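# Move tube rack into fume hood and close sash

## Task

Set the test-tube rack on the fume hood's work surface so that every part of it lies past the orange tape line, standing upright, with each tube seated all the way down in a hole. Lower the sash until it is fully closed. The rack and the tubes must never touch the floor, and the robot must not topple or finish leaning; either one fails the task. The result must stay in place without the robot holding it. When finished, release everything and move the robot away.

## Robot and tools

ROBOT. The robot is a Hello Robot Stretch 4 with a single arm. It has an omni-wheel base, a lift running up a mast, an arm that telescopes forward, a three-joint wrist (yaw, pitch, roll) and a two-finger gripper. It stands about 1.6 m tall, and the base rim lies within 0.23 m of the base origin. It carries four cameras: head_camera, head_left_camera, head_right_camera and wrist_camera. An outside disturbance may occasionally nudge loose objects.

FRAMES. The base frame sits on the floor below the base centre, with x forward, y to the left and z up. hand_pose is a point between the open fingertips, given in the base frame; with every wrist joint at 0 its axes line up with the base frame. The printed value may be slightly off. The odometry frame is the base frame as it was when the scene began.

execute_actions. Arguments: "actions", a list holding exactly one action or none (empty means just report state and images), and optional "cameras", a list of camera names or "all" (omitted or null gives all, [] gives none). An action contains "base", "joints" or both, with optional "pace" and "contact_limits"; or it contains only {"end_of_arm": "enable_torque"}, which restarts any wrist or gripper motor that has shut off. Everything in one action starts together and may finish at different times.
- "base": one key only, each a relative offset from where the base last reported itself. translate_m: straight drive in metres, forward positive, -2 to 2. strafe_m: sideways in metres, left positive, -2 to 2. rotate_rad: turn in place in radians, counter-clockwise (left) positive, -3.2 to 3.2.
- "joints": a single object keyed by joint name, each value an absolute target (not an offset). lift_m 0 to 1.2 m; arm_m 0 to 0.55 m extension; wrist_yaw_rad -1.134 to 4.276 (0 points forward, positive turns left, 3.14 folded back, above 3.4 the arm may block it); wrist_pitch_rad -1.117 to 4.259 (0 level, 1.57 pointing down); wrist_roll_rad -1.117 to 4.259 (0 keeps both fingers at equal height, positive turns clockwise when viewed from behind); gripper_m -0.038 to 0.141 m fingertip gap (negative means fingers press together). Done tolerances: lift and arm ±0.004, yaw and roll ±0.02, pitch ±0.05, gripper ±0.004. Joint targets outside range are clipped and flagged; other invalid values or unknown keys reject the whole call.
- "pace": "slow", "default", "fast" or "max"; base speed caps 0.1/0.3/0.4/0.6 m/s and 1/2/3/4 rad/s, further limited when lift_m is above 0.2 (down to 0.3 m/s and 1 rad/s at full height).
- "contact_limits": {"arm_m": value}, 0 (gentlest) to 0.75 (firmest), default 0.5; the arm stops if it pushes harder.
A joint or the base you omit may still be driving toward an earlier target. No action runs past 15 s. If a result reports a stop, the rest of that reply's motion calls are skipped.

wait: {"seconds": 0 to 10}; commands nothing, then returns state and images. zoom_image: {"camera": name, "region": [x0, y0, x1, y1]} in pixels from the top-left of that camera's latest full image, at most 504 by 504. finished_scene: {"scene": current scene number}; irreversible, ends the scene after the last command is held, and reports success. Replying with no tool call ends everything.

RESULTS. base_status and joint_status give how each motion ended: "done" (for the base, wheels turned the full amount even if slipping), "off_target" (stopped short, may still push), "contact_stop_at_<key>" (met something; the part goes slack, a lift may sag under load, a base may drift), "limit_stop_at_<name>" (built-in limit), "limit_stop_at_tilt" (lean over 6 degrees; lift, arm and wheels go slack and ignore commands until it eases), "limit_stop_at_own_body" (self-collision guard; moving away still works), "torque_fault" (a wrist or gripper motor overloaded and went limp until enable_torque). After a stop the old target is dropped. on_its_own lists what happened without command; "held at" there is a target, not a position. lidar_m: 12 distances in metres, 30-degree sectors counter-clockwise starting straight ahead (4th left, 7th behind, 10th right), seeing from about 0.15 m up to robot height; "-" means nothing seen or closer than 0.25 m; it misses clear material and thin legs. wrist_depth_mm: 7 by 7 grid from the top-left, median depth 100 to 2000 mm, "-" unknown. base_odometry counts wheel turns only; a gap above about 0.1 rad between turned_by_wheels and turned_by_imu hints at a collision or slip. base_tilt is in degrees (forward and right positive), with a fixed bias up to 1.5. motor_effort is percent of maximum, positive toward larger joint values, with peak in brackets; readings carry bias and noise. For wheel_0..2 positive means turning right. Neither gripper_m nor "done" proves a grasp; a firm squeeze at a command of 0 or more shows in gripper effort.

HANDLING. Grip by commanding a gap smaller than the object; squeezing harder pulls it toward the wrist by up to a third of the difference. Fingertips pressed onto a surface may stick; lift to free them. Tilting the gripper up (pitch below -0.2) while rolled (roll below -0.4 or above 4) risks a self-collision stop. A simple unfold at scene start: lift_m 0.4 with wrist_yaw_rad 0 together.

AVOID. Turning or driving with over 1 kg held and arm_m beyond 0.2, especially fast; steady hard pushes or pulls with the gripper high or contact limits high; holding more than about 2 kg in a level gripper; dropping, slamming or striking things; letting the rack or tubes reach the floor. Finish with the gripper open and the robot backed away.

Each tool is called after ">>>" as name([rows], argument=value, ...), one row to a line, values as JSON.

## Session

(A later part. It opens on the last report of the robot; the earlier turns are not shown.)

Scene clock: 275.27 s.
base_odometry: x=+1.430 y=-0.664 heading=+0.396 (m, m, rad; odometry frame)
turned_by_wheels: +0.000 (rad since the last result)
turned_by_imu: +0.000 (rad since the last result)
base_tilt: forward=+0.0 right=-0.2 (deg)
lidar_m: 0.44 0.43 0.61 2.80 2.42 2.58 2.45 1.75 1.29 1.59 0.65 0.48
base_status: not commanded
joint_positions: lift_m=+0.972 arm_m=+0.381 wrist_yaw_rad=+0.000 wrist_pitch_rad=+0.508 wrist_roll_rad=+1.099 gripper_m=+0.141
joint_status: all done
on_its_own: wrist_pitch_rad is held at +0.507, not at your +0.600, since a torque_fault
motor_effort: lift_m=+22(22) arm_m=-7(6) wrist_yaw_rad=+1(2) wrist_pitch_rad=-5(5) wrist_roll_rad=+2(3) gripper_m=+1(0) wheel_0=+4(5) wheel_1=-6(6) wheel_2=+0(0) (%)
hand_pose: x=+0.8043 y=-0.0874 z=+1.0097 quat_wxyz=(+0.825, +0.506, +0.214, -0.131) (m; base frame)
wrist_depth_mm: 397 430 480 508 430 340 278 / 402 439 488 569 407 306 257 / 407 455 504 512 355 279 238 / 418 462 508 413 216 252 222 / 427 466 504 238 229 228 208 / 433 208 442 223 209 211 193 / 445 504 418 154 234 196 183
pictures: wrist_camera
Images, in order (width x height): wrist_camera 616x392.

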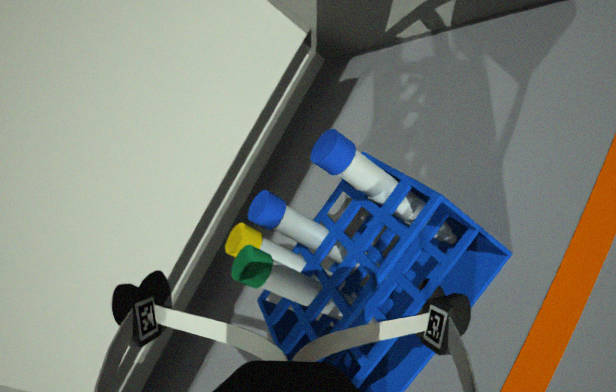

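>>> execute_actions([
  {"joints":{"wrist_roll_rad":1.3,"arm_m":0.4},"pace":"slow"},
], cameras=["wrist_camera","head_camera"])

>>> zoom_image(camera="wrist_camera", region=[300,200,560,392])

Scene clock: 276.73 s.
base_odometry: x=+1.430 y=-0.664 heading=+0.396 (m, m, rad; odometry frame)
turned_by_wheels: +0.000 (rad since the last result)
turned_by_imu: +0.000 (rad since the last result)
base_tilt: forward=+0.1 right=-0.3 (deg)
lidar_m: 0.41 0.45 0.64 2.82 2.42 2.60 2.44 1.73 1.29 1.59 0.63 0.45
base_status: not commanded
joint_positions: lift_m=+0.972 arm_m=+0.399 wrist_yaw_rad=+0.000 wrist_pitch_rad=+0.507 wrist_roll_rad=+1.299 gripper_m=+0.141
joint_status: all done
on_its_own: wrist_pitch_rad is held at +0.507, not at your +0.600, since a torque_fault
motor_effort: lift_m=+22(22) arm_m=+8(4) wrist_yaw_rad=+2(2) wrist_pitch_rad=-4(4) wrist_roll_rad=+2(4) gripper_m=+0(0) wheel_0=+4(5) wheel_1=-6(6) wheel_2=+0(0) (%)
hand_pose: x=+0.8217 y=-0.0875 z=+1.0098 quat_wxyz=(+0.771, +0.586, +0.200, -0.152) (m; base frame)
wrist_depth_mm: 392 433 477 484 379 274 230 / 397 436 488 508 345 262 220 / 402 442 492 445 324 247 211 / 402 442 530 210 231 236 202 / 404 445 477 242 229 217 193 / 410 211 216 224 211 208 185 / 415 452 480 161 234 193 -
pictures: head_camera, wrist_camera
Images, in order (width x height): head_camera 420x560, wrist_camera 616x392.

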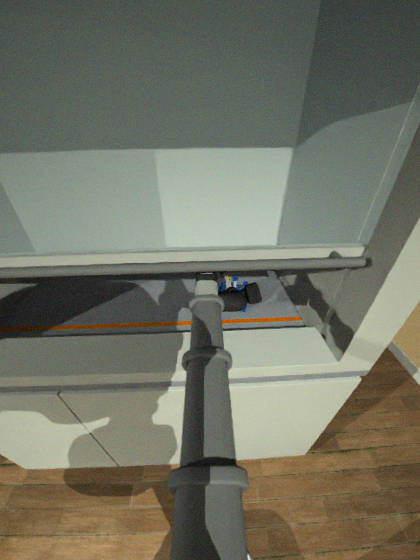

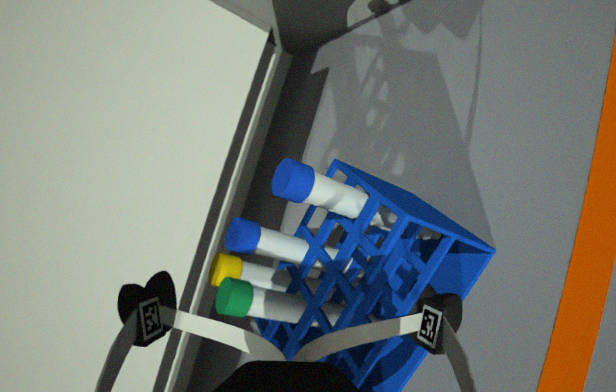

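Region (300, 200, 560, 392) of wrist_camera's 616x392 image, scaled by 1.938; it fills the top 372 rows of this view, and the rest is white.

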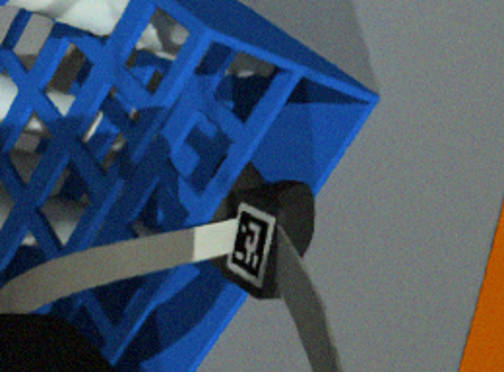

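>>> execute_actions([
  {"joints":{"lift_m":0.98,"arm_m":0.35},"pace":"slow"},
], cameras=["wrist_camera"])

Scene clock: 278.60 s.
base_odometry: x=+1.430 y=-0.664 heading=+0.396 (m, m, rad; odometry frame)
turned_by_wheels: +0.000 (rad since the last result)
turned_by_imu: +0.000 (rad since the last result)
base_tilt: forward=+0.0 right=-0.2 (deg)
lidar_m: 0.41 0.46 0.61 2.82 2.44 2.58 2.44 1.74 1.30 1.59 0.65 0.46
base_status: not commanded
joint_positions: lift_m=+0.980 arm_m=+0.351 wrist_yaw_rad=+0.000 wrist_pitch_rad=+0.508 wrist_roll_rad=+1.300 gripper_m=+0.141
joint_status: all done
on_its_own: wrist_pitch_rad is held at +0.507, not at your +0.600, since a torque_fault
motor_effort: lift_m=+22(25) arm_m=-8(9) wrist_yaw_rad=+2(1) wrist_pitch_rad=-7(6) wrist_roll_rad=+1(2) gripper_m=+1(1) wheel_0=+5(5) wheel_1=-6(6) wheel_2=+0(0) (%)
hand_pose: x=+0.7742 y=-0.0875 z=+1.0175 quat_wxyz=(+0.771, +0.586, +0.200, -0.152) (m; base frame)
wrist_depth_mm: 430 473 521 484 392 283 237 / 433 477 535 525 355 270 228 / 436 480 539 477 334 256 217 / 439 488 564 247 216 242 208 / 445 492 530 241 223 220 200 / 449 209 217 228 206 208 191 / 455 496 504 153 240 201 185
pictures: wrist_camera
Images, in order (width x height): wrist_camera 616x392.

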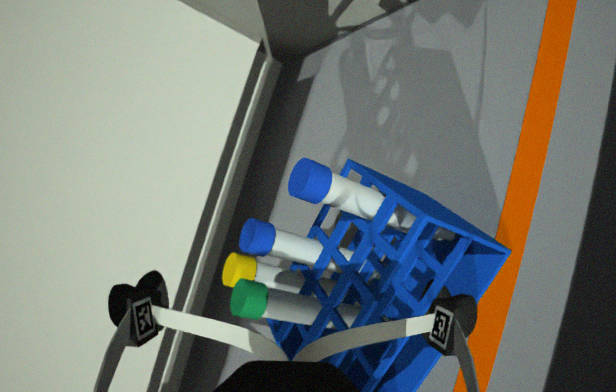

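>>> execute_actions([
  {"joints":{"arm_m":0.27,"lift_m":0.976},"pace":"slow"},
], cameras=["wrist_camera"])

>>> execute_actions([
  {"joints":{"arm_m":0.22},"pace":"slow"},
], cameras=["wrist_camera","head_camera"])

Scene clock: 281.13 s.
base_odometry: x=+1.430 y=-0.664 heading=+0.396 (m, m, rad; odometry frame)
turned_by_wheels: +0.000 (rad since the last result)
turned_by_imu: -0.001 (rad since the last result)
base_tilt: forward=+0.2 right=-0.3 (deg)
lidar_m: 0.41 0.43 0.62 2.80 2.45 2.57 2.46 1.75 1.33 1.58 0.65 0.46
base_status: not commanded
joint_positions: lift_m=+0.976 arm_m=+0.271 wrist_yaw_rad=+0.000 wrist_pitch_rad=+0.507 wrist_roll_rad=+1.300 gripper_m=+0.141
joint_status: all done
on_its_own: wrist_pitch_rad is held at +0.507, not at your +0.600, since a torque_fault
motor_effort: lift_m=+13(23) arm_m=-8(10) wrist_yaw_rad=-1(1) wrist_pitch_rad=-3(6) wrist_roll_rad=+1(1) gripper_m=+1(0) wheel_0=+5(5) wheel_1=-6(6) wheel_2=+0(0) (%)
hand_pose: x=+0.6945 y=-0.0873 z=+1.0145 quat_wxyz=(+0.771, +0.586, +0.200, -0.152) (m; base frame)
wrist_depth_mm: 496 544 580 492 389 281 - / 500 549 615 517 355 267 176 / 504 559 627 459 330 253 167 / 508 564 621 225 227 233 160 / 512 564 603 246 229 175 153 / 512 210 430 230 210 167 147 / 525 569 488 162 238 156 -
pictures: wrist_camera
Images, in order (width x height): wrist_camera 616x392.

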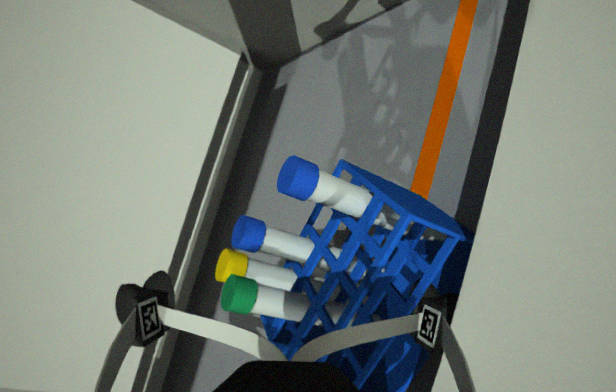

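Scene clock: 282.83 s.
base_odometry: x=+1.430 y=-0.664 heading=+0.396 (m, m, rad; odometry frame)
turned_by_wheels: +0.000 (rad since the last result)
turned_by_imu: +0.000 (rad since the last result)
base_tilt: forward=+0.2 right=-0.3 (deg)
lidar_m: 0.42 0.44 0.62 2.79 2.41 2.59 2.45 1.72 1.31 1.59 0.62 0.44
base_status: not commanded
joint_positions: lift_m=+0.976 arm_m=+0.222 wrist_yaw_rad=+0.006 wrist_pitch_rad=+0.489 wrist_roll_rad=+1.300 gripper_m=+0.141
joint_status: all done
on_its_own: wrist_pitch_rad is held at +0.507, not at your +0.600, since a torque_fault; wrist_yaw_rad is at rest, and its effort (-17) is outside its rest range (-13 to +13); wrist_pitch_rad is at rest, and its effort (+48) is outside its rest range (-23 to +23)
motor_effort: lift_m=+15(15) arm_m=-12(13) wrist_yaw_rad=-17(17) wrist_pitch_rad=+48(49) wrist_roll_rad=+1(1) gripper_m=+0(0) wheel_0=+3(4) wheel_1=-6(5) wheel_2=+2(2) (%)
hand_pose: x=+0.6483 y=-0.0858 z=+1.0190 quat_wxyz=(+0.773, +0.586, +0.195, -0.144) (m; base frame)
wrist_depth_mm: 535 591 603 508 413 227 189 / 539 591 668 574 377 216 180 / 549 591 661 504 351 204 173 / 549 597 634 239 322 194 167 / 549 603 243 234 238 184 159 / 559 202 213 214 204 175 153 / 564 615 236 234 205 165 -
pictures: head_camera, wrist_camera
Images, in order (width x height): head_camera 420x560, wrist_camera 616x392.

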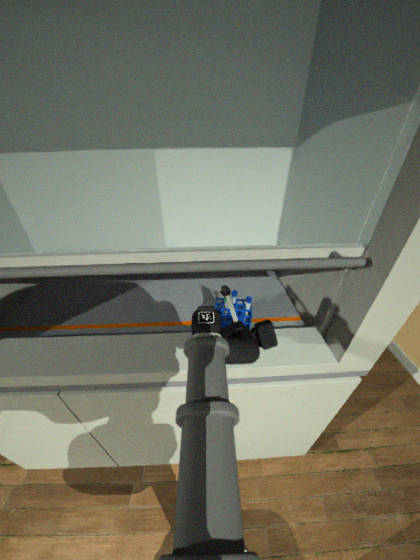

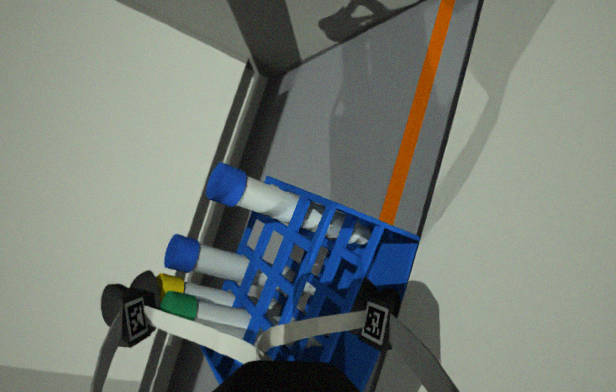

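>>> execute_actions([
  {"joints":{"arm_m":0.20,"lift_m":0.99},"pace":"slow"},
], cameras=["wrist_camera"])

Scene clock: 284.20 s.
base_odometry: x=+1.430 y=-0.664 heading=+0.396 (m, m, rad; odometry frame)
turned_by_wheels: +0.000 (rad since the last result)
turned_by_imu: +0.000 (rad since the last result)
base_tilt: forward=+0.1 right=-0.2 (deg)
lidar_m: 0.42 0.44 0.63 2.77 2.42 2.59 2.41 1.74 1.31 1.59 0.66 0.46
base_status: not commanded
joint_positions: lift_m=+0.990 arm_m=+0.201 wrist_yaw_rad=+0.002 wrist_pitch_rad=+0.497 wrist_roll_rad=+1.300 gripper_m=+0.141
joint_status: all done
on_its_own: wrist_pitch_rad is held at +0.507, not at your +0.600, since a torque_fault; wrist_pitch_rad is at rest, and its effort (+27) is outside its rest range (-23 to +23)
motor_effort: lift_m=+19(18) arm_m=-8(13) wrist_yaw_rad=-5(19) wrist_pitch_rad=+27(50) wrist_roll_rad=+1(1) gripper_m=+0(0) wheel_0=+3(3) wheel_1=-6(5) wheel_2=+2(2) (%)
hand_pose: x=+0.6262 y=-0.0868 z=+1.0307 quat_wxyz=(+0.772, +0.586, +0.196, -0.148) (m; base frame)
wrist_depth_mm: 554 597 603 508 421 242 202 / 559 609 683 580 394 229 193 / 559 621 683 525 364 218 185 / 574 621 661 249 324 206 177 / 569 627 252 247 244 196 170 / 580 214 220 229 213 186 163 / 585 640 394 224 219 175 -
pictures: wrist_camera
Images, in order (width x height): wrist_camera 616x392.

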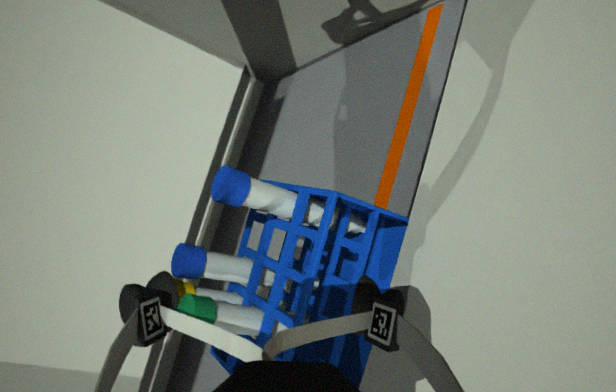

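>>> execute_actions([
  {"joints":{"arm_m":0.17,"lift_m":1.0},"pace":"slow"},
], cameras=["wrist_camera","head_camera"])

Scene clock: 285.80 s.
base_odometry: x=+1.430 y=-0.664 heading=+0.396 (m, m, rad; odometry frame)
turned_by_wheels: +0.000 (rad since the last result)
turned_by_imu: +0.000 (rad since the last result)
base_tilt: forward=+0.1 right=-0.3 (deg)
lidar_m: 0.40 0.44 0.61 2.80 2.40 2.59 2.46 1.74 1.32 1.60 0.65 0.44
base_status: not commanded
joint_positions: lift_m=+1.000 arm_m=+0.171 wrist_yaw_rad=+0.001 wrist_pitch_rad=+0.503 wrist_roll_rad=+1.300 gripper_m=+0.141
joint_status: all done
on_its_own: wrist_pitch_rad is held at +0.507, not at your +0.600, since a torque_fault
motor_effort: lift_m=+21(19) arm_m=-7(8) wrist_yaw_rad=+0(4) wrist_pitch_rad=+8(28) wrist_roll_rad=+1(1) gripper_m=+2(1) wheel_0=+3(3) wheel_1=-6(6) wheel_2=+2(2) (%)
hand_pose: x=+0.5951 y=-0.0872 z=+1.0389 quat_wxyz=(+0.771, +0.586, +0.198, -0.150) (m; base frame)
wrist_depth_mm: 585 627 597 508 421 249 209 / 591 634 707 591 399 238 200 / 591 654 723 535 373 225 191 / 591 654 715 334 276 213 183 / 609 654 676 324 257 204 175 / 597 647 283 307 214 193 170 / 609 640 569 170 229 179 -
pictures: head_camera, wrist_camera
Images, in order (width x height): head_camera 420x560, wrist_camera 616x392.

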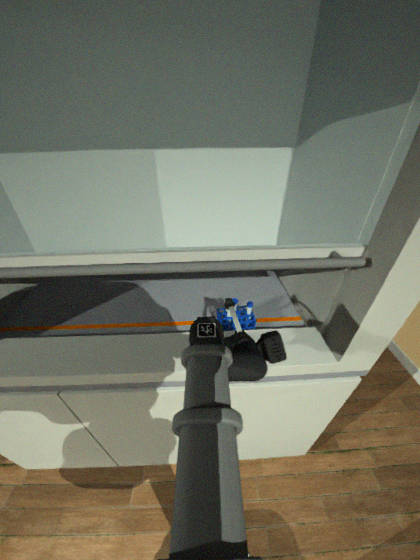

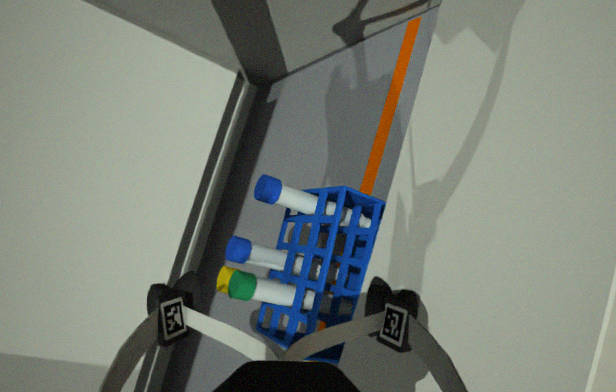

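>>> execute_actions([
  {"joints":{"arm_m":0.02,"lift_m":1.01},"pace":"slow"},
], cameras=["head_camera"])

>>> execute_actions([
  {"joints":{"wrist_roll_rad":0,"wrist_pitch_rad":0.3,"gripper_m":0.0,"lift_m":0.97},"base":{"translate_m":-0.1}},
], cameras=["head_camera","wrist_camera"])

Scene clock: 288.87 s.
base_odometry: x=+1.430 y=-0.664 heading=+0.396 (m, m, rad; odometry frame)
turned_by_wheels: +0.000 (rad since the last result)
turned_by_imu: -0.001 (rad since the last result)
base_tilt: forward=+0.2 right=-0.2 (deg)
lidar_m: 0.40 0.47 0.62 2.82 2.43 2.57 2.43 1.75 1.32 1.59 0.64 0.46
base_status: not commanded
joint_positions: lift_m=+1.010 arm_m=+0.021 wrist_yaw_rad=+0.000 wrist_pitch_rad=+0.508 wrist_roll_rad=+1.300 gripper_m=+0.141
joint_status: all done
on_its_own: wrist_pitch_rad is held at +0.507, not at your +0.600, since a torque_fault
motor_effort: lift_m=+21(22) arm_m=-7(8) wrist_yaw_rad=+0(2) wrist_pitch_rad=-7(9) wrist_roll_rad=+1(1) gripper_m=+1(0) wheel_0=+3(3) wheel_1=-5(5) wheel_2=+2(2) (%)
hand_pose: x=+0.4442 y=-0.0874 z=+1.0475 quat_wxyz=(+0.771, +0.586, +0.200, -0.152) (m; base frame)
wrist_depth_mm: 707 715 603 500 359 325 387 / 699 768 831 603 329 332 387 / 707 788 842 544 304 347 392 / 723 788 732 397 301 347 407 / 732 798 452 364 297 349 418 / 723 213 549 338 281 349 424 / 741 778 580 152 296 362 433
pictures: head_camera
Images, in order (width x height): head_camera 420x560.

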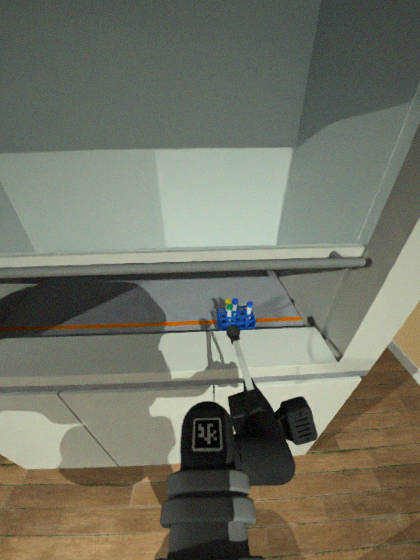

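Scene clock: 291.23 s.
base_odometry: x=+1.338 y=-0.702 heading=+0.396 (m, m, rad; odometry frame)
turned_by_wheels: +0.000 (rad since the last result)
turned_by_imu: -0.001 (rad since the last result)
base_tilt: forward=+0.2 right=-0.3 (deg)
lidar_m: 0.52 0.55 0.76 2.44 2.40 2.48 2.35 1.67 1.23 1.60 1.64 0.55
base_status: done
joint_positions: lift_m=+0.970 arm_m=+0.021 wrist_yaw_rad=+0.000 wrist_pitch_rad=+0.303 wrist_roll_rad=+0.000 gripper_m=+0.000
joint_status: all done
motor_effort: lift_m=+14(22) arm_m=-7(7) wrist_yaw_rad=+0(0) wrist_pitch_rad=-9(12) wrist_roll_rad=-1(5) gripper_m=-5(7) wheel_0=-4(9) wheel_1=-3(8) wheel_2=+2(12) (%)
hand_pose: x=+0.4675 y=-0.0874 z=+1.0626 quat_wxyz=(+0.989, +0.000, +0.151, +0.000) (m; base frame)
wrist_depth_mm: 842 866 866 866 891 615 439 / 878 904 917 917 917 609 436 / 917 946 931 960 960 615 445 / 878 917 960 976 960 597 452 / 585 609 627 512 676 559 455 / 355 366 355 204 394 402 404 / 336 336 183 180 176 364 368
pictures: head_camera, wrist_camera
Images, in order (width x height): head_camera 420x560, wrist_camera 616x392.

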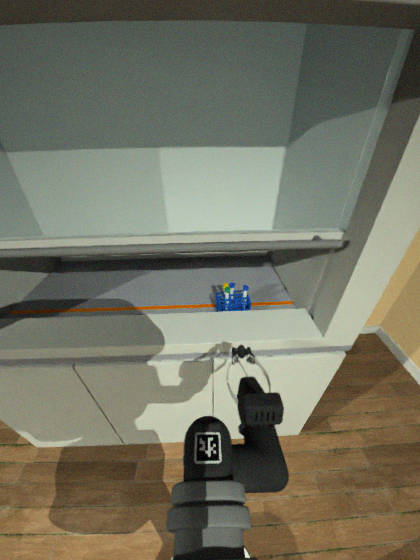

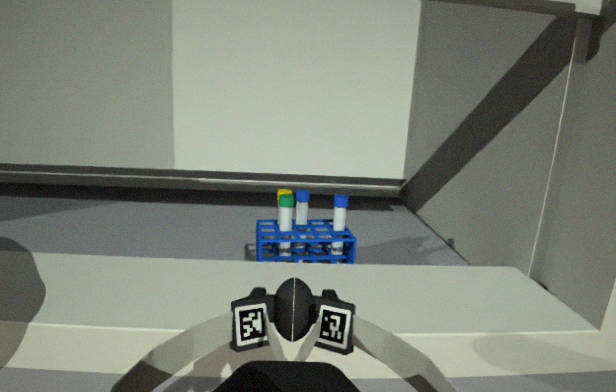

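>>> execute_actions([
  {"joints":{"arm_m":0.15,"lift_m":0.895},"pace":"slow"},
], cameras=["wrist_camera"])

>>> execute_actions([
  {"joints":{"arm_m":0.29},"pace":"slow"},
], cameras=["wrist_camera"])

Scene clock: 294.17 s.
base_odometry: x=+1.338 y=-0.702 heading=+0.396 (m, m, rad; odometry frame)
turned_by_wheels: +0.000 (rad since the last result)
turned_by_imu: +0.032 (rad since the last result)
base_tilt: forward=+0.2 right=+0.0 (deg)
lidar_m: 0.49 0.56 0.81 2.39 2.41 2.42 2.35 1.67 1.27 1.61 1.66 0.54
base_status: not commanded
joint_positions: lift_m=+0.895 arm_m=+0.148 wrist_yaw_rad=-0.007 wrist_pitch_rad=+0.297 wrist_roll_rad=+0.000 gripper_m=+0.000
joint_status: all done
on_its_own: wrist_yaw_rad is at rest, and its effort (+21) is outside its rest range (-13 to +13)
motor_effort: lift_m=+15(19) arm_m=+10(19) wrist_yaw_rad=+21(43) wrist_pitch_rad=+7(42) wrist_roll_rad=+0(1) gripper_m=-4(8) wheel_0=-2(4) wheel_1=-1(9) wheel_2=-3(12) (%)
hand_pose: x=+0.5944 y=-0.0895 z=+0.9891 quat_wxyz=(+0.989, +0.001, +0.148, -0.004) (m; base frame)
wrist_depth_mm: 750 759 768 759 778 691 480 / 768 798 788 788 809 676 480 / 798 809 820 809 831 668 480 / 647 676 723 413 715 654 477 / 307 320 330 345 399 508 439 / 230 237 230 204 257 262 265 / 196 197 183 182 179 211 211
pictures: wrist_camera
Images, in order (width x height): wrist_camera 616x392.

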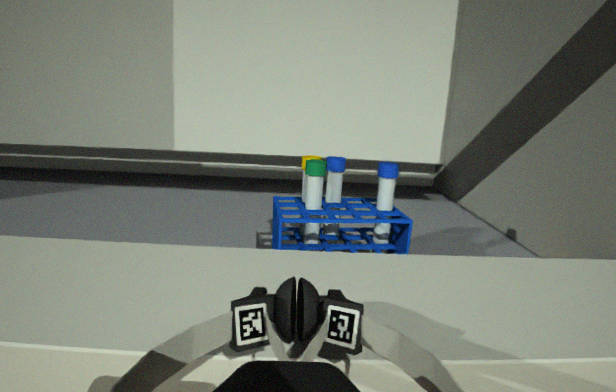

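Scene clock: 296.87 s.
base_odometry: x=+1.338 y=-0.702 heading=+0.396 (m, m, rad; odometry frame)
turned_by_wheels: +0.000 (rad since the last result)
turned_by_imu: -0.001 (rad since the last result)
base_tilt: forward=+0.2 right=-0.3 (deg)
lidar_m: 0.54 0.56 0.77 2.37 2.42 2.43 2.34 1.69 1.27 1.60 1.70 0.56
base_status: not commanded
joint_positions: lift_m=+0.895 arm_m=+0.289 wrist_yaw_rad=-0.001 wrist_pitch_rad=+0.301 wrist_roll_rad=+0.000 gripper_m=+0.000
joint_status: all done
motor_effort: lift_m=+15(15) arm_m=+7(11) wrist_yaw_rad=+4(23) wrist_pitch_rad=-4(8) wrist_roll_rad=+0(0) gripper_m=-7(5) wheel_0=-1(2) wheel_1=-1(1) wheel_2=-3(3) (%)
hand_pose: x=+0.7351 y=-0.0876 z=+0.9880 quat_wxyz=(+0.989, +0.000, +0.150, +0.000) (m; base frame)
wrist_depth_mm: 621 627 627 634 634 634 496 / 640 647 640 654 668 647 492 / 661 668 676 683 683 683 492 / 627 647 683 647 691 634 488 / 410 427 445 264 283 455 462 / 309 317 307 204 268 314 353 / 180 180 178 180 177 200 206
pictures: wrist_camera
Images, in order (width x height): wrist_camera 616x392.

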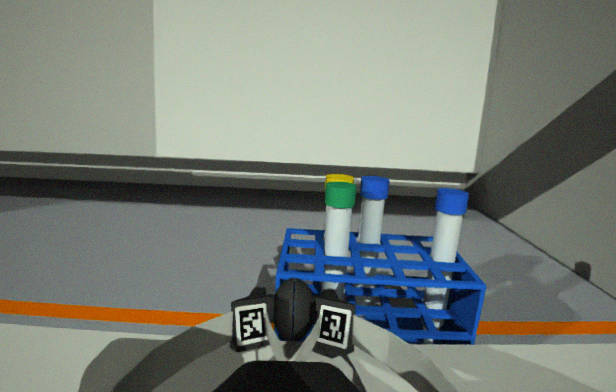

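>>> execute_actions([
  {"base":{"strafe_m":-0.06},"pace":"slow"},
], cameras=["wrist_camera"])

>>> execute_actions([
  {"joints":{"arm_m":0.37},"pace":"slow"},
], cameras=["wrist_camera","head_camera"])

Scene clock: 298.93 s.
base_odometry: x=+1.361 y=-0.758 heading=+0.396 (m, m, rad; odometry frame)
turned_by_wheels: +0.000 (rad since the last result)
turned_by_imu: +0.000 (rad since the last result)
base_tilt: forward=+0.2 right=-0.3 (deg)
lidar_m: 0.52 0.54 0.80 2.43 2.49 2.44 2.33 1.64 1.23 1.54 1.62 0.56
base_status: done
joint_positions: lift_m=+0.895 arm_m=+0.289 wrist_yaw_rad=+0.001 wrist_pitch_rad=+0.301 wrist_roll_rad=+0.000 gripper_m=+0.000
joint_status: not commanded
motor_effort: lift_m=+15(15) arm_m=+7(8) wrist_yaw_rad=-2(1) wrist_pitch_rad=-5(5) wrist_roll_rad=+1(1) gripper_m=-7(6) wheel_0=+4(9) wheel_1=-5(10) wheel_2=+0(5) (%)
hand_pose: x=+0.7352 y=-0.0871 z=+0.9879 quat_wxyz=(+0.989, +0.000, +0.150, +0.001) (m; base frame)
wrist_depth_mm: 615 634 634 627 634 574 407 / 647 647 654 654 661 574 407 / 668 676 676 683 683 564 407 / 621 647 621 585 683 559 404 / 410 424 272 282 439 480 397 / 306 317 235 203 277 349 355 / 180 179 178 180 176 200 206
pictures: wrist_camera
Images, in order (width x height): wrist_camera 616x392.

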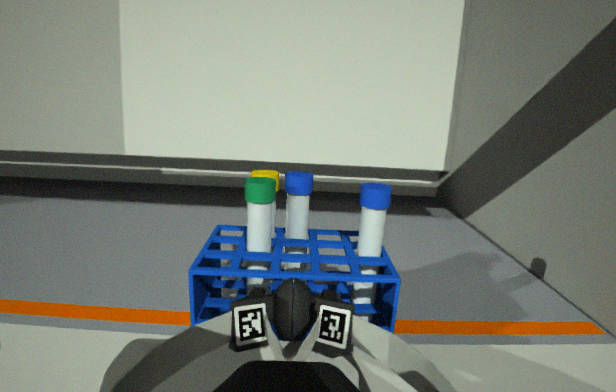

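Scene clock: 301.00 s.
base_odometry: x=+1.361 y=-0.758 heading=+0.396 (m, m, rad; odometry frame)
turned_by_wheels: +0.000 (rad since the last result)
turned_by_imu: -0.001 (rad since the last result)
base_tilt: forward=+0.3 right=-0.2 (deg)
lidar_m: 0.53 0.57 0.78 2.46 2.47 2.47 2.36 1.63 1.19 1.55 1.62 0.56
base_status: not commanded
joint_positions: lift_m=+0.895 arm_m=+0.369 wrist_yaw_rad=+0.000 wrist_pitch_rad=+0.302 wrist_roll_rad=+0.000 gripper_m=+0.000
joint_status: all done
motor_effort: lift_m=+15(15) arm_m=+8(7) wrist_yaw_rad=+1(2) wrist_pitch_rad=-7(6) wrist_roll_rad=+0(0) gripper_m=-5(6) wheel_0=+4(4) wheel_1=-5(5) wheel_2=+0(0) (%)
hand_pose: x=+0.8151 y=-0.0874 z=+0.9877 quat_wxyz=(+0.989, +0.000, +0.150, +0.000) (m; base frame)
wrist_depth_mm: 544 549 549 554 564 554 410 / 569 564 574 574 580 569 407 / 585 585 597 603 603 574 404 / 621 640 609 580 621 559 402 / 407 427 268 282 433 480 397 / 307 315 235 204 277 345 349 / 247 247 183 180 176 274 282
pictures: head_camera, wrist_camera
Images, in order (width x height): head_camera 420x560, wrist_camera 616x392.

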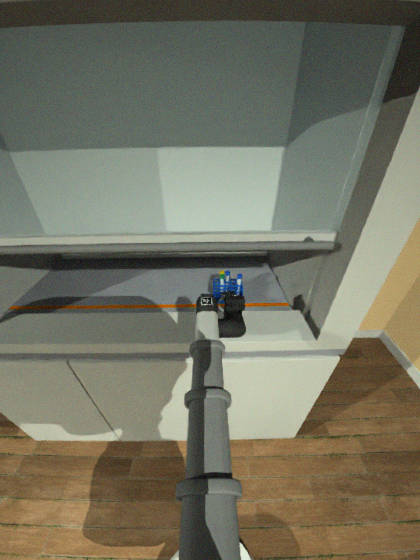

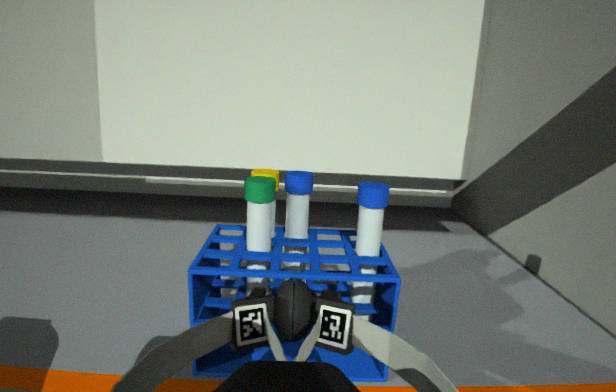

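Pushing well. A bit more, then test retract.

>>> execute_actions([
  {"joints":{"arm_m":0.44},"pace":"slow"},
], cameras=[])

>>> execute_actions([
  {"joints":{"arm_m":0.38},"pace":"slow"},
], cameras=["wrist_camera"])

Scene clock: 303.17 s.
base_odometry: x=+1.361 y=-0.758 heading=+0.396 (m, m, rad; odometry frame)
turned_by_wheels: +0.000 (rad since the last result)
turned_by_imu: -0.001 (rad since the last result)
base_tilt: forward=+0.3 right=-0.2 (deg)
lidar_m: 0.52 0.55 0.81 2.45 2.46 2.47 2.33 1.62 1.22 1.54 1.61 0.56
base_status: not commanded
joint_positions: lift_m=+0.895 arm_m=+0.439 wrist_yaw_rad=+0.000 wrist_pitch_rad=+0.302 wrist_roll_rad=+0.000 gripper_m=+0.000
joint_status: all done
motor_effort: lift_m=+15(15) arm_m=+7(7) wrist_yaw_rad=+1(0) wrist_pitch_rad=-7(7) wrist_roll_rad=+0(0) gripper_m=-5(6) wheel_0=+4(4) wheel_1=-5(5) wheel_2=+0(0) (%)
hand_pose: x=+0.8851 y=-0.0874 z=+0.9877 quat_wxyz=(+0.989, +0.000, +0.150, +0.000) (m; base frame)
wrist_depth_mm: 480 488 484 492 492 492 413 / 500 504 504 504 508 512 407 / 512 521 521 525 535 530 404 / 574 580 559 539 549 544 402 / 407 424 267 282 439 477 397 / 306 314 235 203 277 345 349 / 248 246 182 180 176 274 285
pictures: none
No camera images: the call's "cameras" was empty. Leave "cameras" out to get every camera's image.

Scene clock: 305.00 s.
base_odometry: x=+1.361 y=-0.758 heading=+0.396 (m, m, rad; odometry frame)
turned_by_wheels: +0.000 (rad since the last result)
turned_by_imu: +0.000 (rad since the last result)
base_tilt: forward=+0.3 right=-0.3 (deg)
lidar_m: 0.52 0.58 0.78 2.43 2.45 2.47 2.35 1.63 1.21 1.55 1.62 0.56
base_status: not commanded
joint_positions: lift_m=+0.895 arm_m=+0.381 wrist_yaw_rad=+0.000 wrist_pitch_rad=+0.302 wrist_roll_rad=+0.000 gripper_m=+0.000
joint_status: all done
motor_effort: lift_m=+15(15) arm_m=-7(10) wrist_yaw_rad=+0(0) wrist_pitch_rad=-7(7) wrist_roll_rad=+0(0) gripper_m=-6(6) wheel_0=+4(4) wheel_1=-5(5) wheel_2=+0(0) (%)
hand_pose: x=+0.8277 y=-0.0874 z=+0.9877 quat_wxyz=(+0.989, +0.000, +0.150, +0.000) (m; base frame)
wrist_depth_mm: 530 539 544 554 539 539 407 / 559 554 564 564 569 564 407 / 580 580 580 585 591 569 404 / 615 640 640 597 609 564 399 / 413 424 379 324 442 477 399 / 307 315 307 204 329 343 351 / 247 247 183 180 176 274 285
pictures: wrist_camera
Images, in order (width x height): wrist_camera 616x392.

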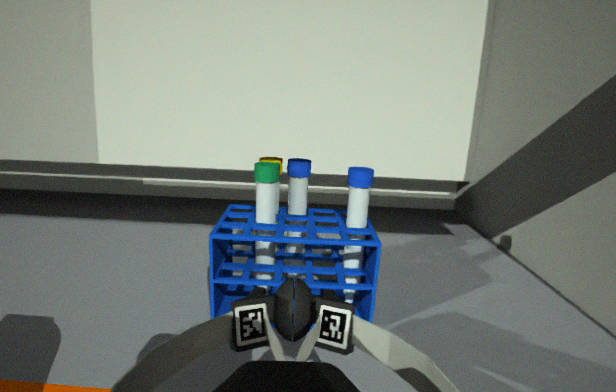

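>>> execute_actions([
  {"joints":{"arm_m":0.3,"wrist_pitch_rad":0.12,"lift_m":0.88},"pace":"slow"},
], cameras=["wrist_camera"])

>>> zoom_image(camera="wrist_camera", region=[210,170,410,330])

Scene clock: 307.37 s.
base_odometry: x=+1.361 y=-0.758 heading=+0.396 (m, m, rad; odometry frame)
turned_by_wheels: +0.000 (rad since the last result)
turned_by_imu: -0.001 (rad since the last result)
base_tilt: forward=+0.1 right=-0.2 (deg)
lidar_m: 0.52 0.57 0.76 2.44 2.47 2.48 2.35 1.64 1.20 1.52 1.62 0.55
base_status: not commanded
joint_positions: lift_m=+0.880 arm_m=+0.301 wrist_yaw_rad=+0.000 wrist_pitch_rad=+0.123 wrist_roll_rad=+0.000 gripper_m=+0.000
joint_status: all done
motor_effort: lift_m=+14(17) arm_m=-7(9) wrist_yaw_rad=+2(0) wrist_pitch_rad=-10(11) wrist_roll_rad=+0(0) gripper_m=-6(5) wheel_0=+4(4) wheel_1=-5(5) wheel_2=+0(0) (%)
hand_pose: x=+0.7585 y=-0.0874 z=+1.0233 quat_wxyz=(+0.998, +0.000, +0.061, +0.000) (m; base frame)
wrist_depth_mm: 647 654 654 661 654 574 404 / 654 654 661 661 668 569 404 / 654 661 668 668 676 569 407 / 661 661 676 683 683 559 402 / 668 707 723 404 741 554 397 / 427 445 424 203 488 473 389 / 317 317 182 180 176 364 353
pictures: wrist_camera
Images, in order (width x height): wrist_camera 616x392.

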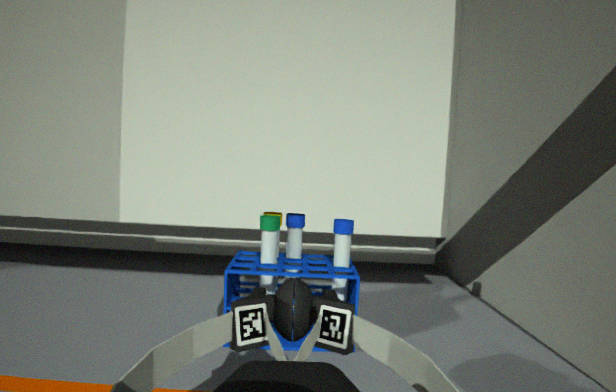

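Region (210, 170, 410, 330) of wrist_camera's 616x392 image, scaled by 2.520; it fills the top 403 rows of this view, and the rest is white.

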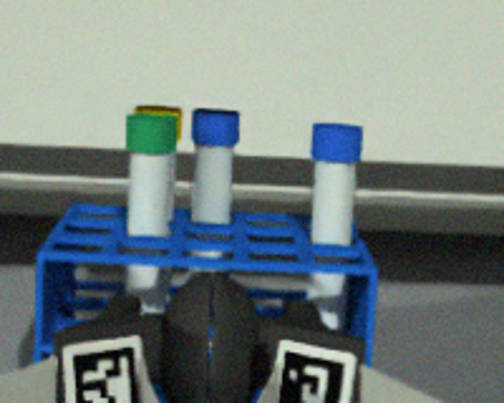

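>>> execute_actions([
  {"joints":{"arm_m":0.0},"base":{"strafe_m":0.3}},
], cameras=[])

>>> execute_actions([
  {"joints":{"lift_m":1.2,"wrist_pitch_rad":0.1}},
], cameras=[])

>>> execute_actions([
  {"joints":{"arm_m":0.25},"contact_limits":{"arm_m":0.1},"pace":"slow"},
], cameras=["wrist_camera","head_left_camera"])

Scene clock: 310.40 s.
base_odometry: x=+1.245 y=-0.481 heading=+0.396 (m, m, rad; odometry frame)
turned_by_wheels: +0.000 (rad since the last result)
turned_by_imu: -0.002 (rad since the last result)
base_tilt: forward=+0.3 right=-0.3 (deg)
lidar_m: 0.52 0.55 0.77 2.16 2.17 2.47 2.36 1.99 1.48 1.81 0.75 0.55
base_status: done
joint_positions: lift_m=+0.880 arm_m=+0.001 wrist_yaw_rad=+0.000 wrist_pitch_rad=+0.122 wrist_roll_rad=+0.000 gripper_m=+0.000
joint_status: all done
motor_effort: lift_m=+14(14) arm_m=-7(5) wrist_yaw_rad=+0(2) wrist_pitch_rad=-8(9) wrist_roll_rad=+0(0) gripper_m=-7(5) wheel_0=-3(10) wheel_1=+3(10) wheel_2=+0(0) (%)
hand_pose: x=+0.4585 y=-0.0874 z=+1.0233 quat_wxyz=(+0.998, +0.000, +0.061, +0.000) (m; base frame)
wrist_depth_mm: 946 960 946 976 946 960 759 / 976 976 960 976 960 1008 820 / 946 960 960 960 991 1008 831 / 960 976 976 976 1008 1008 809 / 683 723 768 820 750 732 778 / 329 332 332 205 362 368 377 / 330 334 183 180 176 343 347
pictures: none
No camera images: the call's "cameras" was empty. Leave "cameras" out to get every camera's image.

Scene clock: 312.77 s.
base_odometry: x=+1.245 y=-0.481 heading=+0.396 (m, m, rad; odometry frame)
turned_by_wheels: +0.000 (rad since the last result)
turned_by_imu: -0.001 (rad since the last result)
base_tilt: forward=+0.2 right=-0.3 (deg)
lidar_m: 0.53 0.56 0.77 2.14 2.16 2.47 2.35 2.01 1.49 1.84 0.75 0.56
base_status: not commanded
joint_positions: lift_m=+1.200 arm_m=+0.001 wrist_yaw_rad=+0.000 wrist_pitch_rad=+0.103 wrist_roll_rad=+0.000 gripper_m=+0.000
joint_status: all done
motor_effort: lift_m=+22(22) arm_m=-7(7) wrist_yaw_rad=+0(2) wrist_pitch_rad=-9(10) wrist_roll_rad=+0(0) gripper_m=-6(6) wheel_0=-3(3) wheel_1=+3(3) wheel_2=+0(0) (%)
hand_pose: x=+0.4591 y=-0.0874 z=+1.3484 quat_wxyz=(+0.999, +0.000, +0.051, +0.000) (m; base frame)
wrist_depth_mm: 946 946 960 960 976 960 831 / 946 960 960 976 976 991 820 / 960 976 976 991 976 991 831 / 976 976 976 991 1008 991 809 / 421 976 976 991 991 1025 798 / 976 991 370 204 377 433 436 / 931 931 183 180 176 1042 778
pictures: none
No camera images: the call's "cameras" was empty. Leave "cameras" out to get every camera's image.

Scene clock: 316.07 s.
base_odometry: x=+1.245 y=-0.481 heading=+0.395 (m, m, rad; odometry frame)
turned_by_wheels: +0.000 (rad since the last result)
turned_by_imu: +0.005 (rad since the last result)
base_tilt: forward=+0.1 right=-0.2 (deg)
lidar_m: 0.51 0.57 0.78 2.14 2.16 2.46 2.35 1.96 1.50 1.86 0.77 0.56
base_status: not commanded
joint_positions: lift_m=+1.200 arm_m=+0.205 wrist_yaw_rad=-0.010 wrist_pitch_rad=+0.103 wrist_roll_rad=+0.000 gripper_m=+0.000
joint_status: arm_m contact_stop (moved +0.204 of +0.249)
on_its_own: arm_m is slack since a contact_stop (your +0.250 is given up); wrist_yaw_rad is at rest, and its effort (+29) is outside its rest range (-13 to +13)
motor_effort: lift_m=+22(22) arm_m=+0(15) wrist_yaw_rad=+29(36) wrist_pitch_rad=-11(13) wrist_roll_rad=+0(0) gripper_m=-4(6) wheel_0=+2(3) wheel_1=+1(3) wheel_2=-7(7) (%)
contact_limits: arm_m 0.1
hand_pose: x=+0.6618 y=-0.0902 z=+1.3482 quat_wxyz=(+0.999, +0.000, +0.052, -0.005) (m; base frame)
wrist_depth_mm: 732 741 759 768 778 788 788 / 741 759 759 768 778 788 788 / 741 778 768 778 778 788 788 / 759 768 768 798 798 798 820 / 768 778 788 788 798 809 798 / 768 778 778 208 809 831 788 / 219 218 222 160 179 229 231
pictures: head_left_camera, wrist_camera
Images, in order (width x height): head_left_camera 420x672, wrist_camera 616x392.

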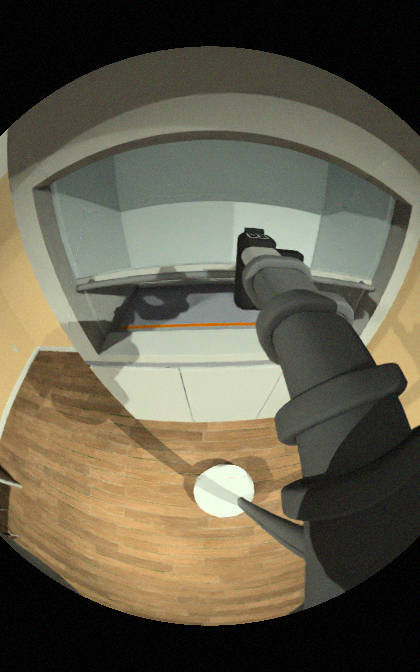

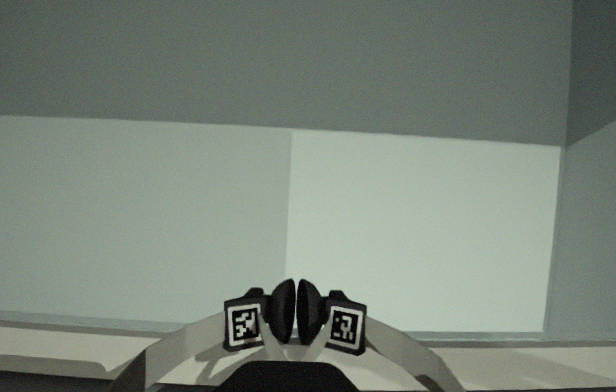

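>>> execute_actions([
  {"joints":{"arm_m":0.19},"pace":"slow"},
], cameras=[])

>>> execute_actions([
  {"joints":{"lift_m":0.85},"pace":"slow"},
], cameras=["head_camera","wrist_camera"])

Scene clock: 318.03 s.
base_odometry: x=+1.245 y=-0.481 heading=+0.395 (m, m, rad; odometry frame)
turned_by_wheels: +0.000 (rad since the last result)
turned_by_imu: +0.000 (rad since the last result)
base_tilt: forward=+0.2 right=-0.3 (deg)
lidar_m: 0.54 0.54 0.80 2.15 2.14 2.47 2.34 1.99 1.50 1.82 0.76 0.57
base_status: not commanded
joint_positions: lift_m=+1.200 arm_m=+0.191 wrist_yaw_rad=+0.000 wrist_pitch_rad=+0.103 wrist_roll_rad=+0.000 gripper_m=+0.000
joint_status: all done
motor_effort: lift_m=+22(22) arm_m=-7(7) wrist_yaw_rad=+1(28) wrist_pitch_rad=-9(11) wrist_roll_rad=+0(1) gripper_m=-6(7) wheel_0=+2(2) wheel_1=+1(1) wheel_2=-4(7) (%)
hand_pose: x=+0.6491 y=-0.0875 z=+1.3483 quat_wxyz=(+0.999, +0.000, +0.051, +0.000) (m; base frame)
wrist_depth_mm: 768 759 768 768 788 778 778 / 768 778 778 768 778 788 788 / 768 778 778 788 788 788 788 / 768 798 798 798 809 809 798 / 778 788 798 798 809 798 809 / 798 798 256 203 798 820 798 / 229 231 182 180 176 238 241
pictures: none
No camera images: the call's "cameras" was empty. Leave "cameras" out to get every camera's image.

Scene clock: 319.63 s.
base_odometry: x=+1.245 y=-0.481 heading=+0.395 (m, m, rad; odometry frame)
turned_by_wheels: +0.000 (rad since the last result)
turned_by_imu: +0.000 (rad since the last result)
base_tilt: forward=+0.2 right=-0.4 (deg)
lidar_m: 0.51 0.58 0.79 2.16 2.16 2.45 2.35 1.98 1.50 1.81 0.77 0.56
base_status: not commanded
joint_positions: lift_m=+1.138 arm_m=+0.191 wrist_yaw_rad=+0.000 wrist_pitch_rad=+0.102 wrist_roll_rad=+0.000 gripper_m=+0.000
joint_status: lift_m contact_stop (moved -0.062 of -0.350)
on_its_own: lift_m is slack since a contact_stop (your +0.850 is given up)
motor_effort: lift_m=+18(18) arm_m=-4(7) wrist_yaw_rad=+1(8) wrist_pitch_rad=-6(99) wrist_roll_rad=-1(4) gripper_m=-6(7) wheel_0=+2(2) wheel_1=+1(1) wheel_2=-4(4) (%)
hand_pose: x=+0.6486 y=-0.0875 z=+1.2869 quat_wxyz=(+0.999, +0.000, +0.051, +0.000) (m; base frame)
wrist_depth_mm: 778 768 768 778 778 778 788 / 778 768 768 778 778 788 788 / 768 768 778 788 788 798 788 / 778 788 798 798 798 809 809 / 788 788 788 809 809 809 809 / 229 232 233 204 257 809 778 / 182 182 181 180 176 215 217
pictures: head_camera, wrist_camera
Images, in order (width x height): head_camera 420x560, wrist_camera 616x392.

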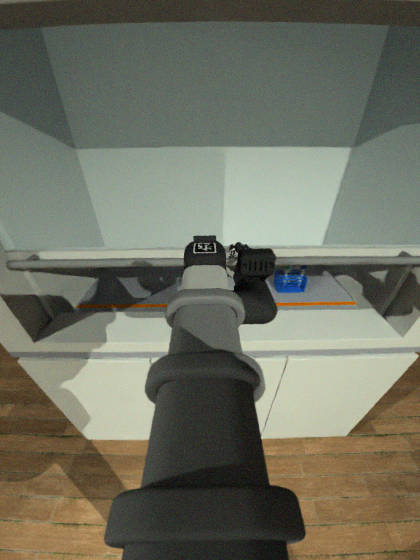

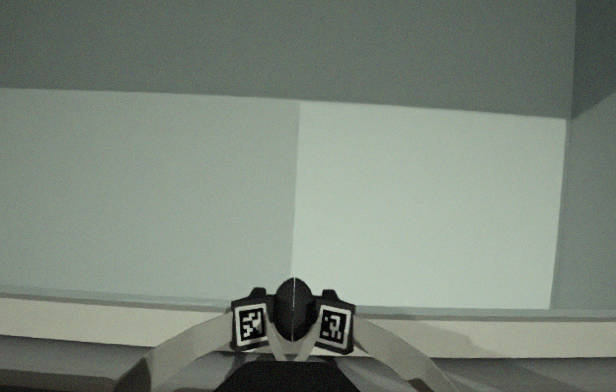

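>>> execute_actions([
  {"joints":{"lift_m":1.2,"arm_m":0.1}},
], cameras=[])

>>> execute_actions([
  {"joints":{"wrist_yaw_rad":2.9,"wrist_pitch_rad":0}},
], cameras=[])

>>> execute_actions([
  {"joints":{"arm_m":0.48},"pace":"slow","contact_limits":{"arm_m":0.2}},
], cameras=["head_camera","head_left_camera","head_right_camera"])

Scene clock: 321.27 s.
base_odometry: x=+1.245 y=-0.481 heading=+0.395 (m, m, rad; odometry frame)
turned_by_wheels: +0.000 (rad since the last result)
turned_by_imu: +0.000 (rad since the last result)
base_tilt: forward=+0.3 right=-0.4 (deg)
lidar_m: 0.52 0.55 0.80 2.15 2.13 2.46 2.36 2.01 1.47 1.85 0.75 0.57
base_status: not commanded
joint_positions: lift_m=+1.200 arm_m=+0.101 wrist_yaw_rad=+0.000 wrist_pitch_rad=+0.102 wrist_roll_rad=+0.000 gripper_m=+0.000
joint_status: all done
motor_effort: lift_m=+22(20) arm_m=-7(8) wrist_yaw_rad=+1(2) wrist_pitch_rad=-8(7) wrist_roll_rad=-1(1) gripper_m=-6(6) wheel_0=+2(2) wheel_1=+1(1) wheel_2=-4(4) (%)
hand_pose: x=+0.5592 y=-0.0874 z=+1.3485 quat_wxyz=(+0.999, +0.000, +0.051, +0.000) (m; base frame)
wrist_depth_mm: 854 854 854 854 878 878 842 / 842 878 866 878 878 891 842 / 866 866 878 878 917 878 842 / 878 891 891 891 891 904 831 / 866 878 904 891 904 904 820 / 891 891 891 204 904 904 798 / 304 322 183 180 176 332 336
pictures: none
No camera images: the call's "cameras" was empty. Leave "cameras" out to get every camera's image.

Scene clock: 323.53 s.
base_odometry: x=+1.245 y=-0.481 heading=+0.395 (m, m, rad; odometry frame)
turned_by_wheels: +0.000 (rad since the last result)
turned_by_imu: -0.001 (rad since the last result)
base_tilt: forward=+0.3 right=-0.2 (deg)
lidar_m: 0.53 0.55 0.78 2.16 2.15 2.43 2.34 1.98 1.47 1.84 0.77 0.55
base_status: not commanded
joint_positions: lift_m=+1.200 arm_m=+0.101 wrist_yaw_rad=+2.899 wrist_pitch_rad=+0.002 wrist_roll_rad=+0.000 gripper_m=+0.000
joint_status: all done
motor_effort: lift_m=+22(23) arm_m=-6(7) wrist_yaw_rad=+3(7) wrist_pitch_rad=-9(12) wrist_roll_rad=-1(1) gripper_m=-6(5) wheel_0=+2(2) wheel_1=+1(1) wheel_2=-4(4) (%)
hand_pose: x=+0.0130 y=+0.1540 z=+1.3772 quat_wxyz=(+0.121, -0.001, +0.000, +0.993) (m; base frame)
wrist_depth_mm: 196 196 177 197 1983 - 1983 / 136 264 281 - - - - / 139 277 - - - - - / 224 - - - - - - / - - - - - - - / - - - 204 - - - / - - 182 180 177 - -
pictures: none
No camera images: the call's "cameras" was empty. Leave "cameras" out to get every camera's image.

Scene clock: 327.97 s.
base_odometry: x=+1.245 y=-0.481 heading=+0.395 (m, m, rad; odometry frame)
turned_by_wheels: +0.000 (rad since the last result)
turned_by_imu: +0.002 (rad since the last result)
base_tilt: forward=+0.1 right=-0.3 (deg)
lidar_m: 0.53 0.57 0.80 2.12 2.17 2.44 2.35 1.96 1.50 1.84 0.78 0.56
base_status: not commanded
joint_positions: lift_m=+1.200 arm_m=+0.448 wrist_yaw_rad=+2.908 wrist_pitch_rad=+0.002 wrist_roll_rad=+0.000 gripper_m=+0.000
joint_status: arm_m contact_stop (moved +0.347 of +0.379)
on_its_own: arm_m is slack since a contact_stop (your +0.480 is given up); wrist_yaw_rad is at rest, and its effort (-23) is outside its rest range (-13 to +13)
motor_effort: lift_m=+21(22) arm_m=+0(16) wrist_yaw_rad=-23(33) wrist_pitch_rad=-7(9) wrist_roll_rad=-1(1) gripper_m=-8(5) wheel_0=+2(2) wheel_1=+4(4) wheel_2=-11(10) (%)
contact_limits: arm_m 0.2
hand_pose: x=+0.3588 y=+0.1519 z=+1.3773 quat_wxyz=(+0.117, -0.001, +0.000, +0.993) (m; base frame)
wrist_depth_mm: - - - - - 1983 1921 / 433 462 - - - - - / 177 477 525 - - - - / 241 459 - - - - - / - - - - - - - / 603 - - 204 - - - / - - 182 179 177 - -
pictures: head_camera, head_left_camera, head_right_camera
Images, in order (width x height): head_camera 420x560, head_left_camera 420x672, head_right_camera 420x672.

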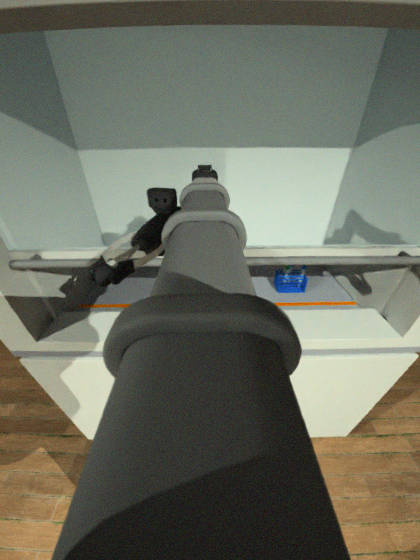

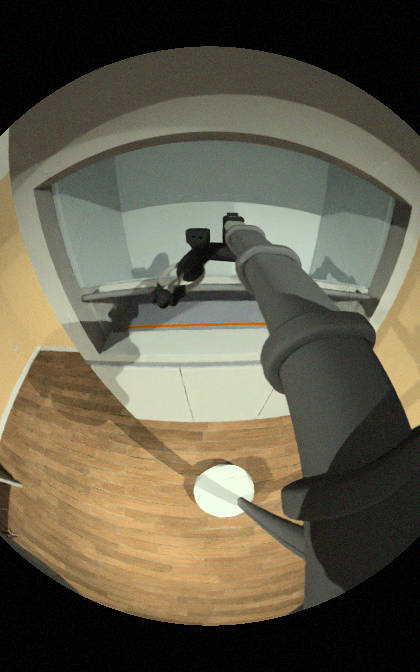

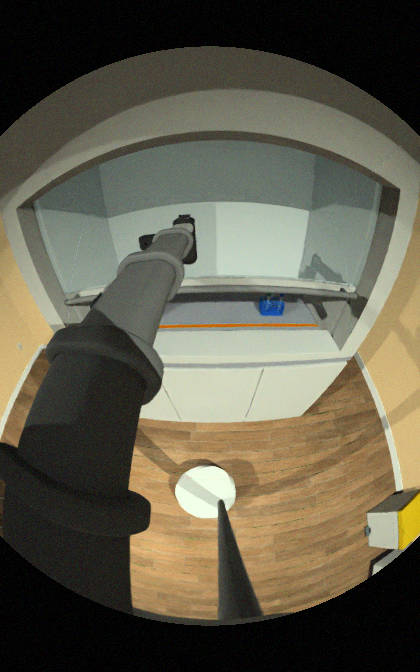

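Touching glass; back off slightly and lower.

>>> execute_actions([
  {"joints":{"arm_m":0.438},"pace":"slow"},
], cameras=[])

>>> execute_actions([
  {"joints":{"lift_m":0.85},"pace":"slow"},
], cameras=["head_left_camera"])

Scene clock: 329.10 s.
base_odometry: x=+1.245 y=-0.481 heading=+0.396 (m, m, rad; odometry frame)
turned_by_wheels: +0.001 (rad since the last result)
turned_by_imu: -0.001 (rad since the last result)
base_tilt: forward=+0.2 right=-0.2 (deg)
lidar_m: 0.53 0.56 0.80 2.15 2.17 2.47 2.33 1.97 1.46 1.84 0.76 0.54
base_status: not commanded
joint_positions: lift_m=+1.200 arm_m=+0.439 wrist_yaw_rad=+2.900 wrist_pitch_rad=+0.003 wrist_roll_rad=+0.000 gripper_m=+0.000
joint_status: all done
motor_effort: lift_m=+20(21) arm_m=-7(7) wrist_yaw_rad=+0(23) wrist_pitch_rad=-9(9) wrist_roll_rad=-1(0) gripper_m=-6(6) wheel_0=+1(2) wheel_1=+4(4) wheel_2=-3(11) (%)
hand_pose: x=+0.3509 y=+0.1538 z=+1.3773 quat_wxyz=(+0.120, -0.001, +0.000, +0.993) (m; base frame)
wrist_depth_mm: - - - - - - 1983 / 418 455 - - - - - / 183 462 517 - - - - / 239 455 - - - - - / - - - - - - - / 559 - - 204 - - - / 559 - 182 179 176 - -
pictures: none
No camera images: the call's "cameras" was empty. Leave "cameras" out to get every camera's image.

Scene clock: 330.50 s.
base_odometry: x=+1.245 y=-0.481 heading=+0.396 (m, m, rad; odometry frame)
turned_by_wheels: +0.000 (rad since the last result)
turned_by_imu: +0.000 (rad since the last result)
base_tilt: forward=+0.1 right=-0.2 (deg)
lidar_m: 0.53 0.55 0.80 2.14 2.16 2.46 2.35 1.95 1.49 1.83 0.78 0.56
base_status: not commanded
joint_positions: lift_m=+1.103 arm_m=+0.439 wrist_yaw_rad=+2.900 wrist_pitch_rad=+0.002 wrist_roll_rad=+0.000 gripper_m=+0.000
joint_status: lift_m contact_stop (moved -0.097 of -0.350)
on_its_own: lift_m is slack since a contact_stop (your +0.850 is given up)
motor_effort: lift_m=+18(21) arm_m=-6(7) wrist_yaw_rad=+1(0) wrist_pitch_rad=-8(11) wrist_roll_rad=+0(2) gripper_m=-6(6) wheel_0=+1(1) wheel_1=+3(4) wheel_2=-1(3) (%)
hand_pose: x=+0.3508 y=+0.1539 z=+1.2808 quat_wxyz=(+0.121, -0.001, +0.000, +0.993) (m; base frame)
wrist_depth_mm: 442 462 508 - - - - / 539 585 634 - - - - / 183 597 - - - - - / 239 455 - - - - - / - - - - - - - / 559 - - 203 - - - / 564 - 183 180 176 - -
pictures: head_left_camera
Images, in order (width x height): head_left_camera 420x672.

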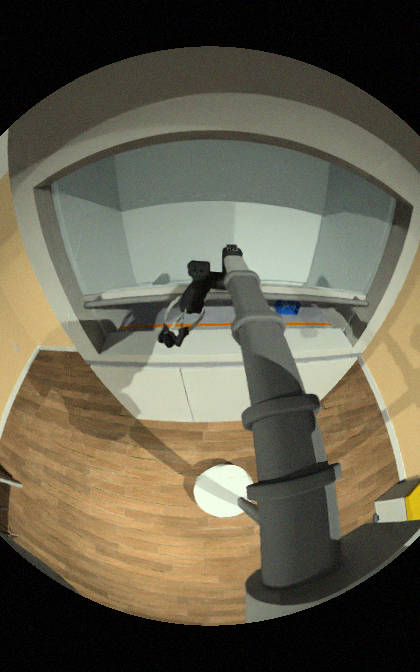

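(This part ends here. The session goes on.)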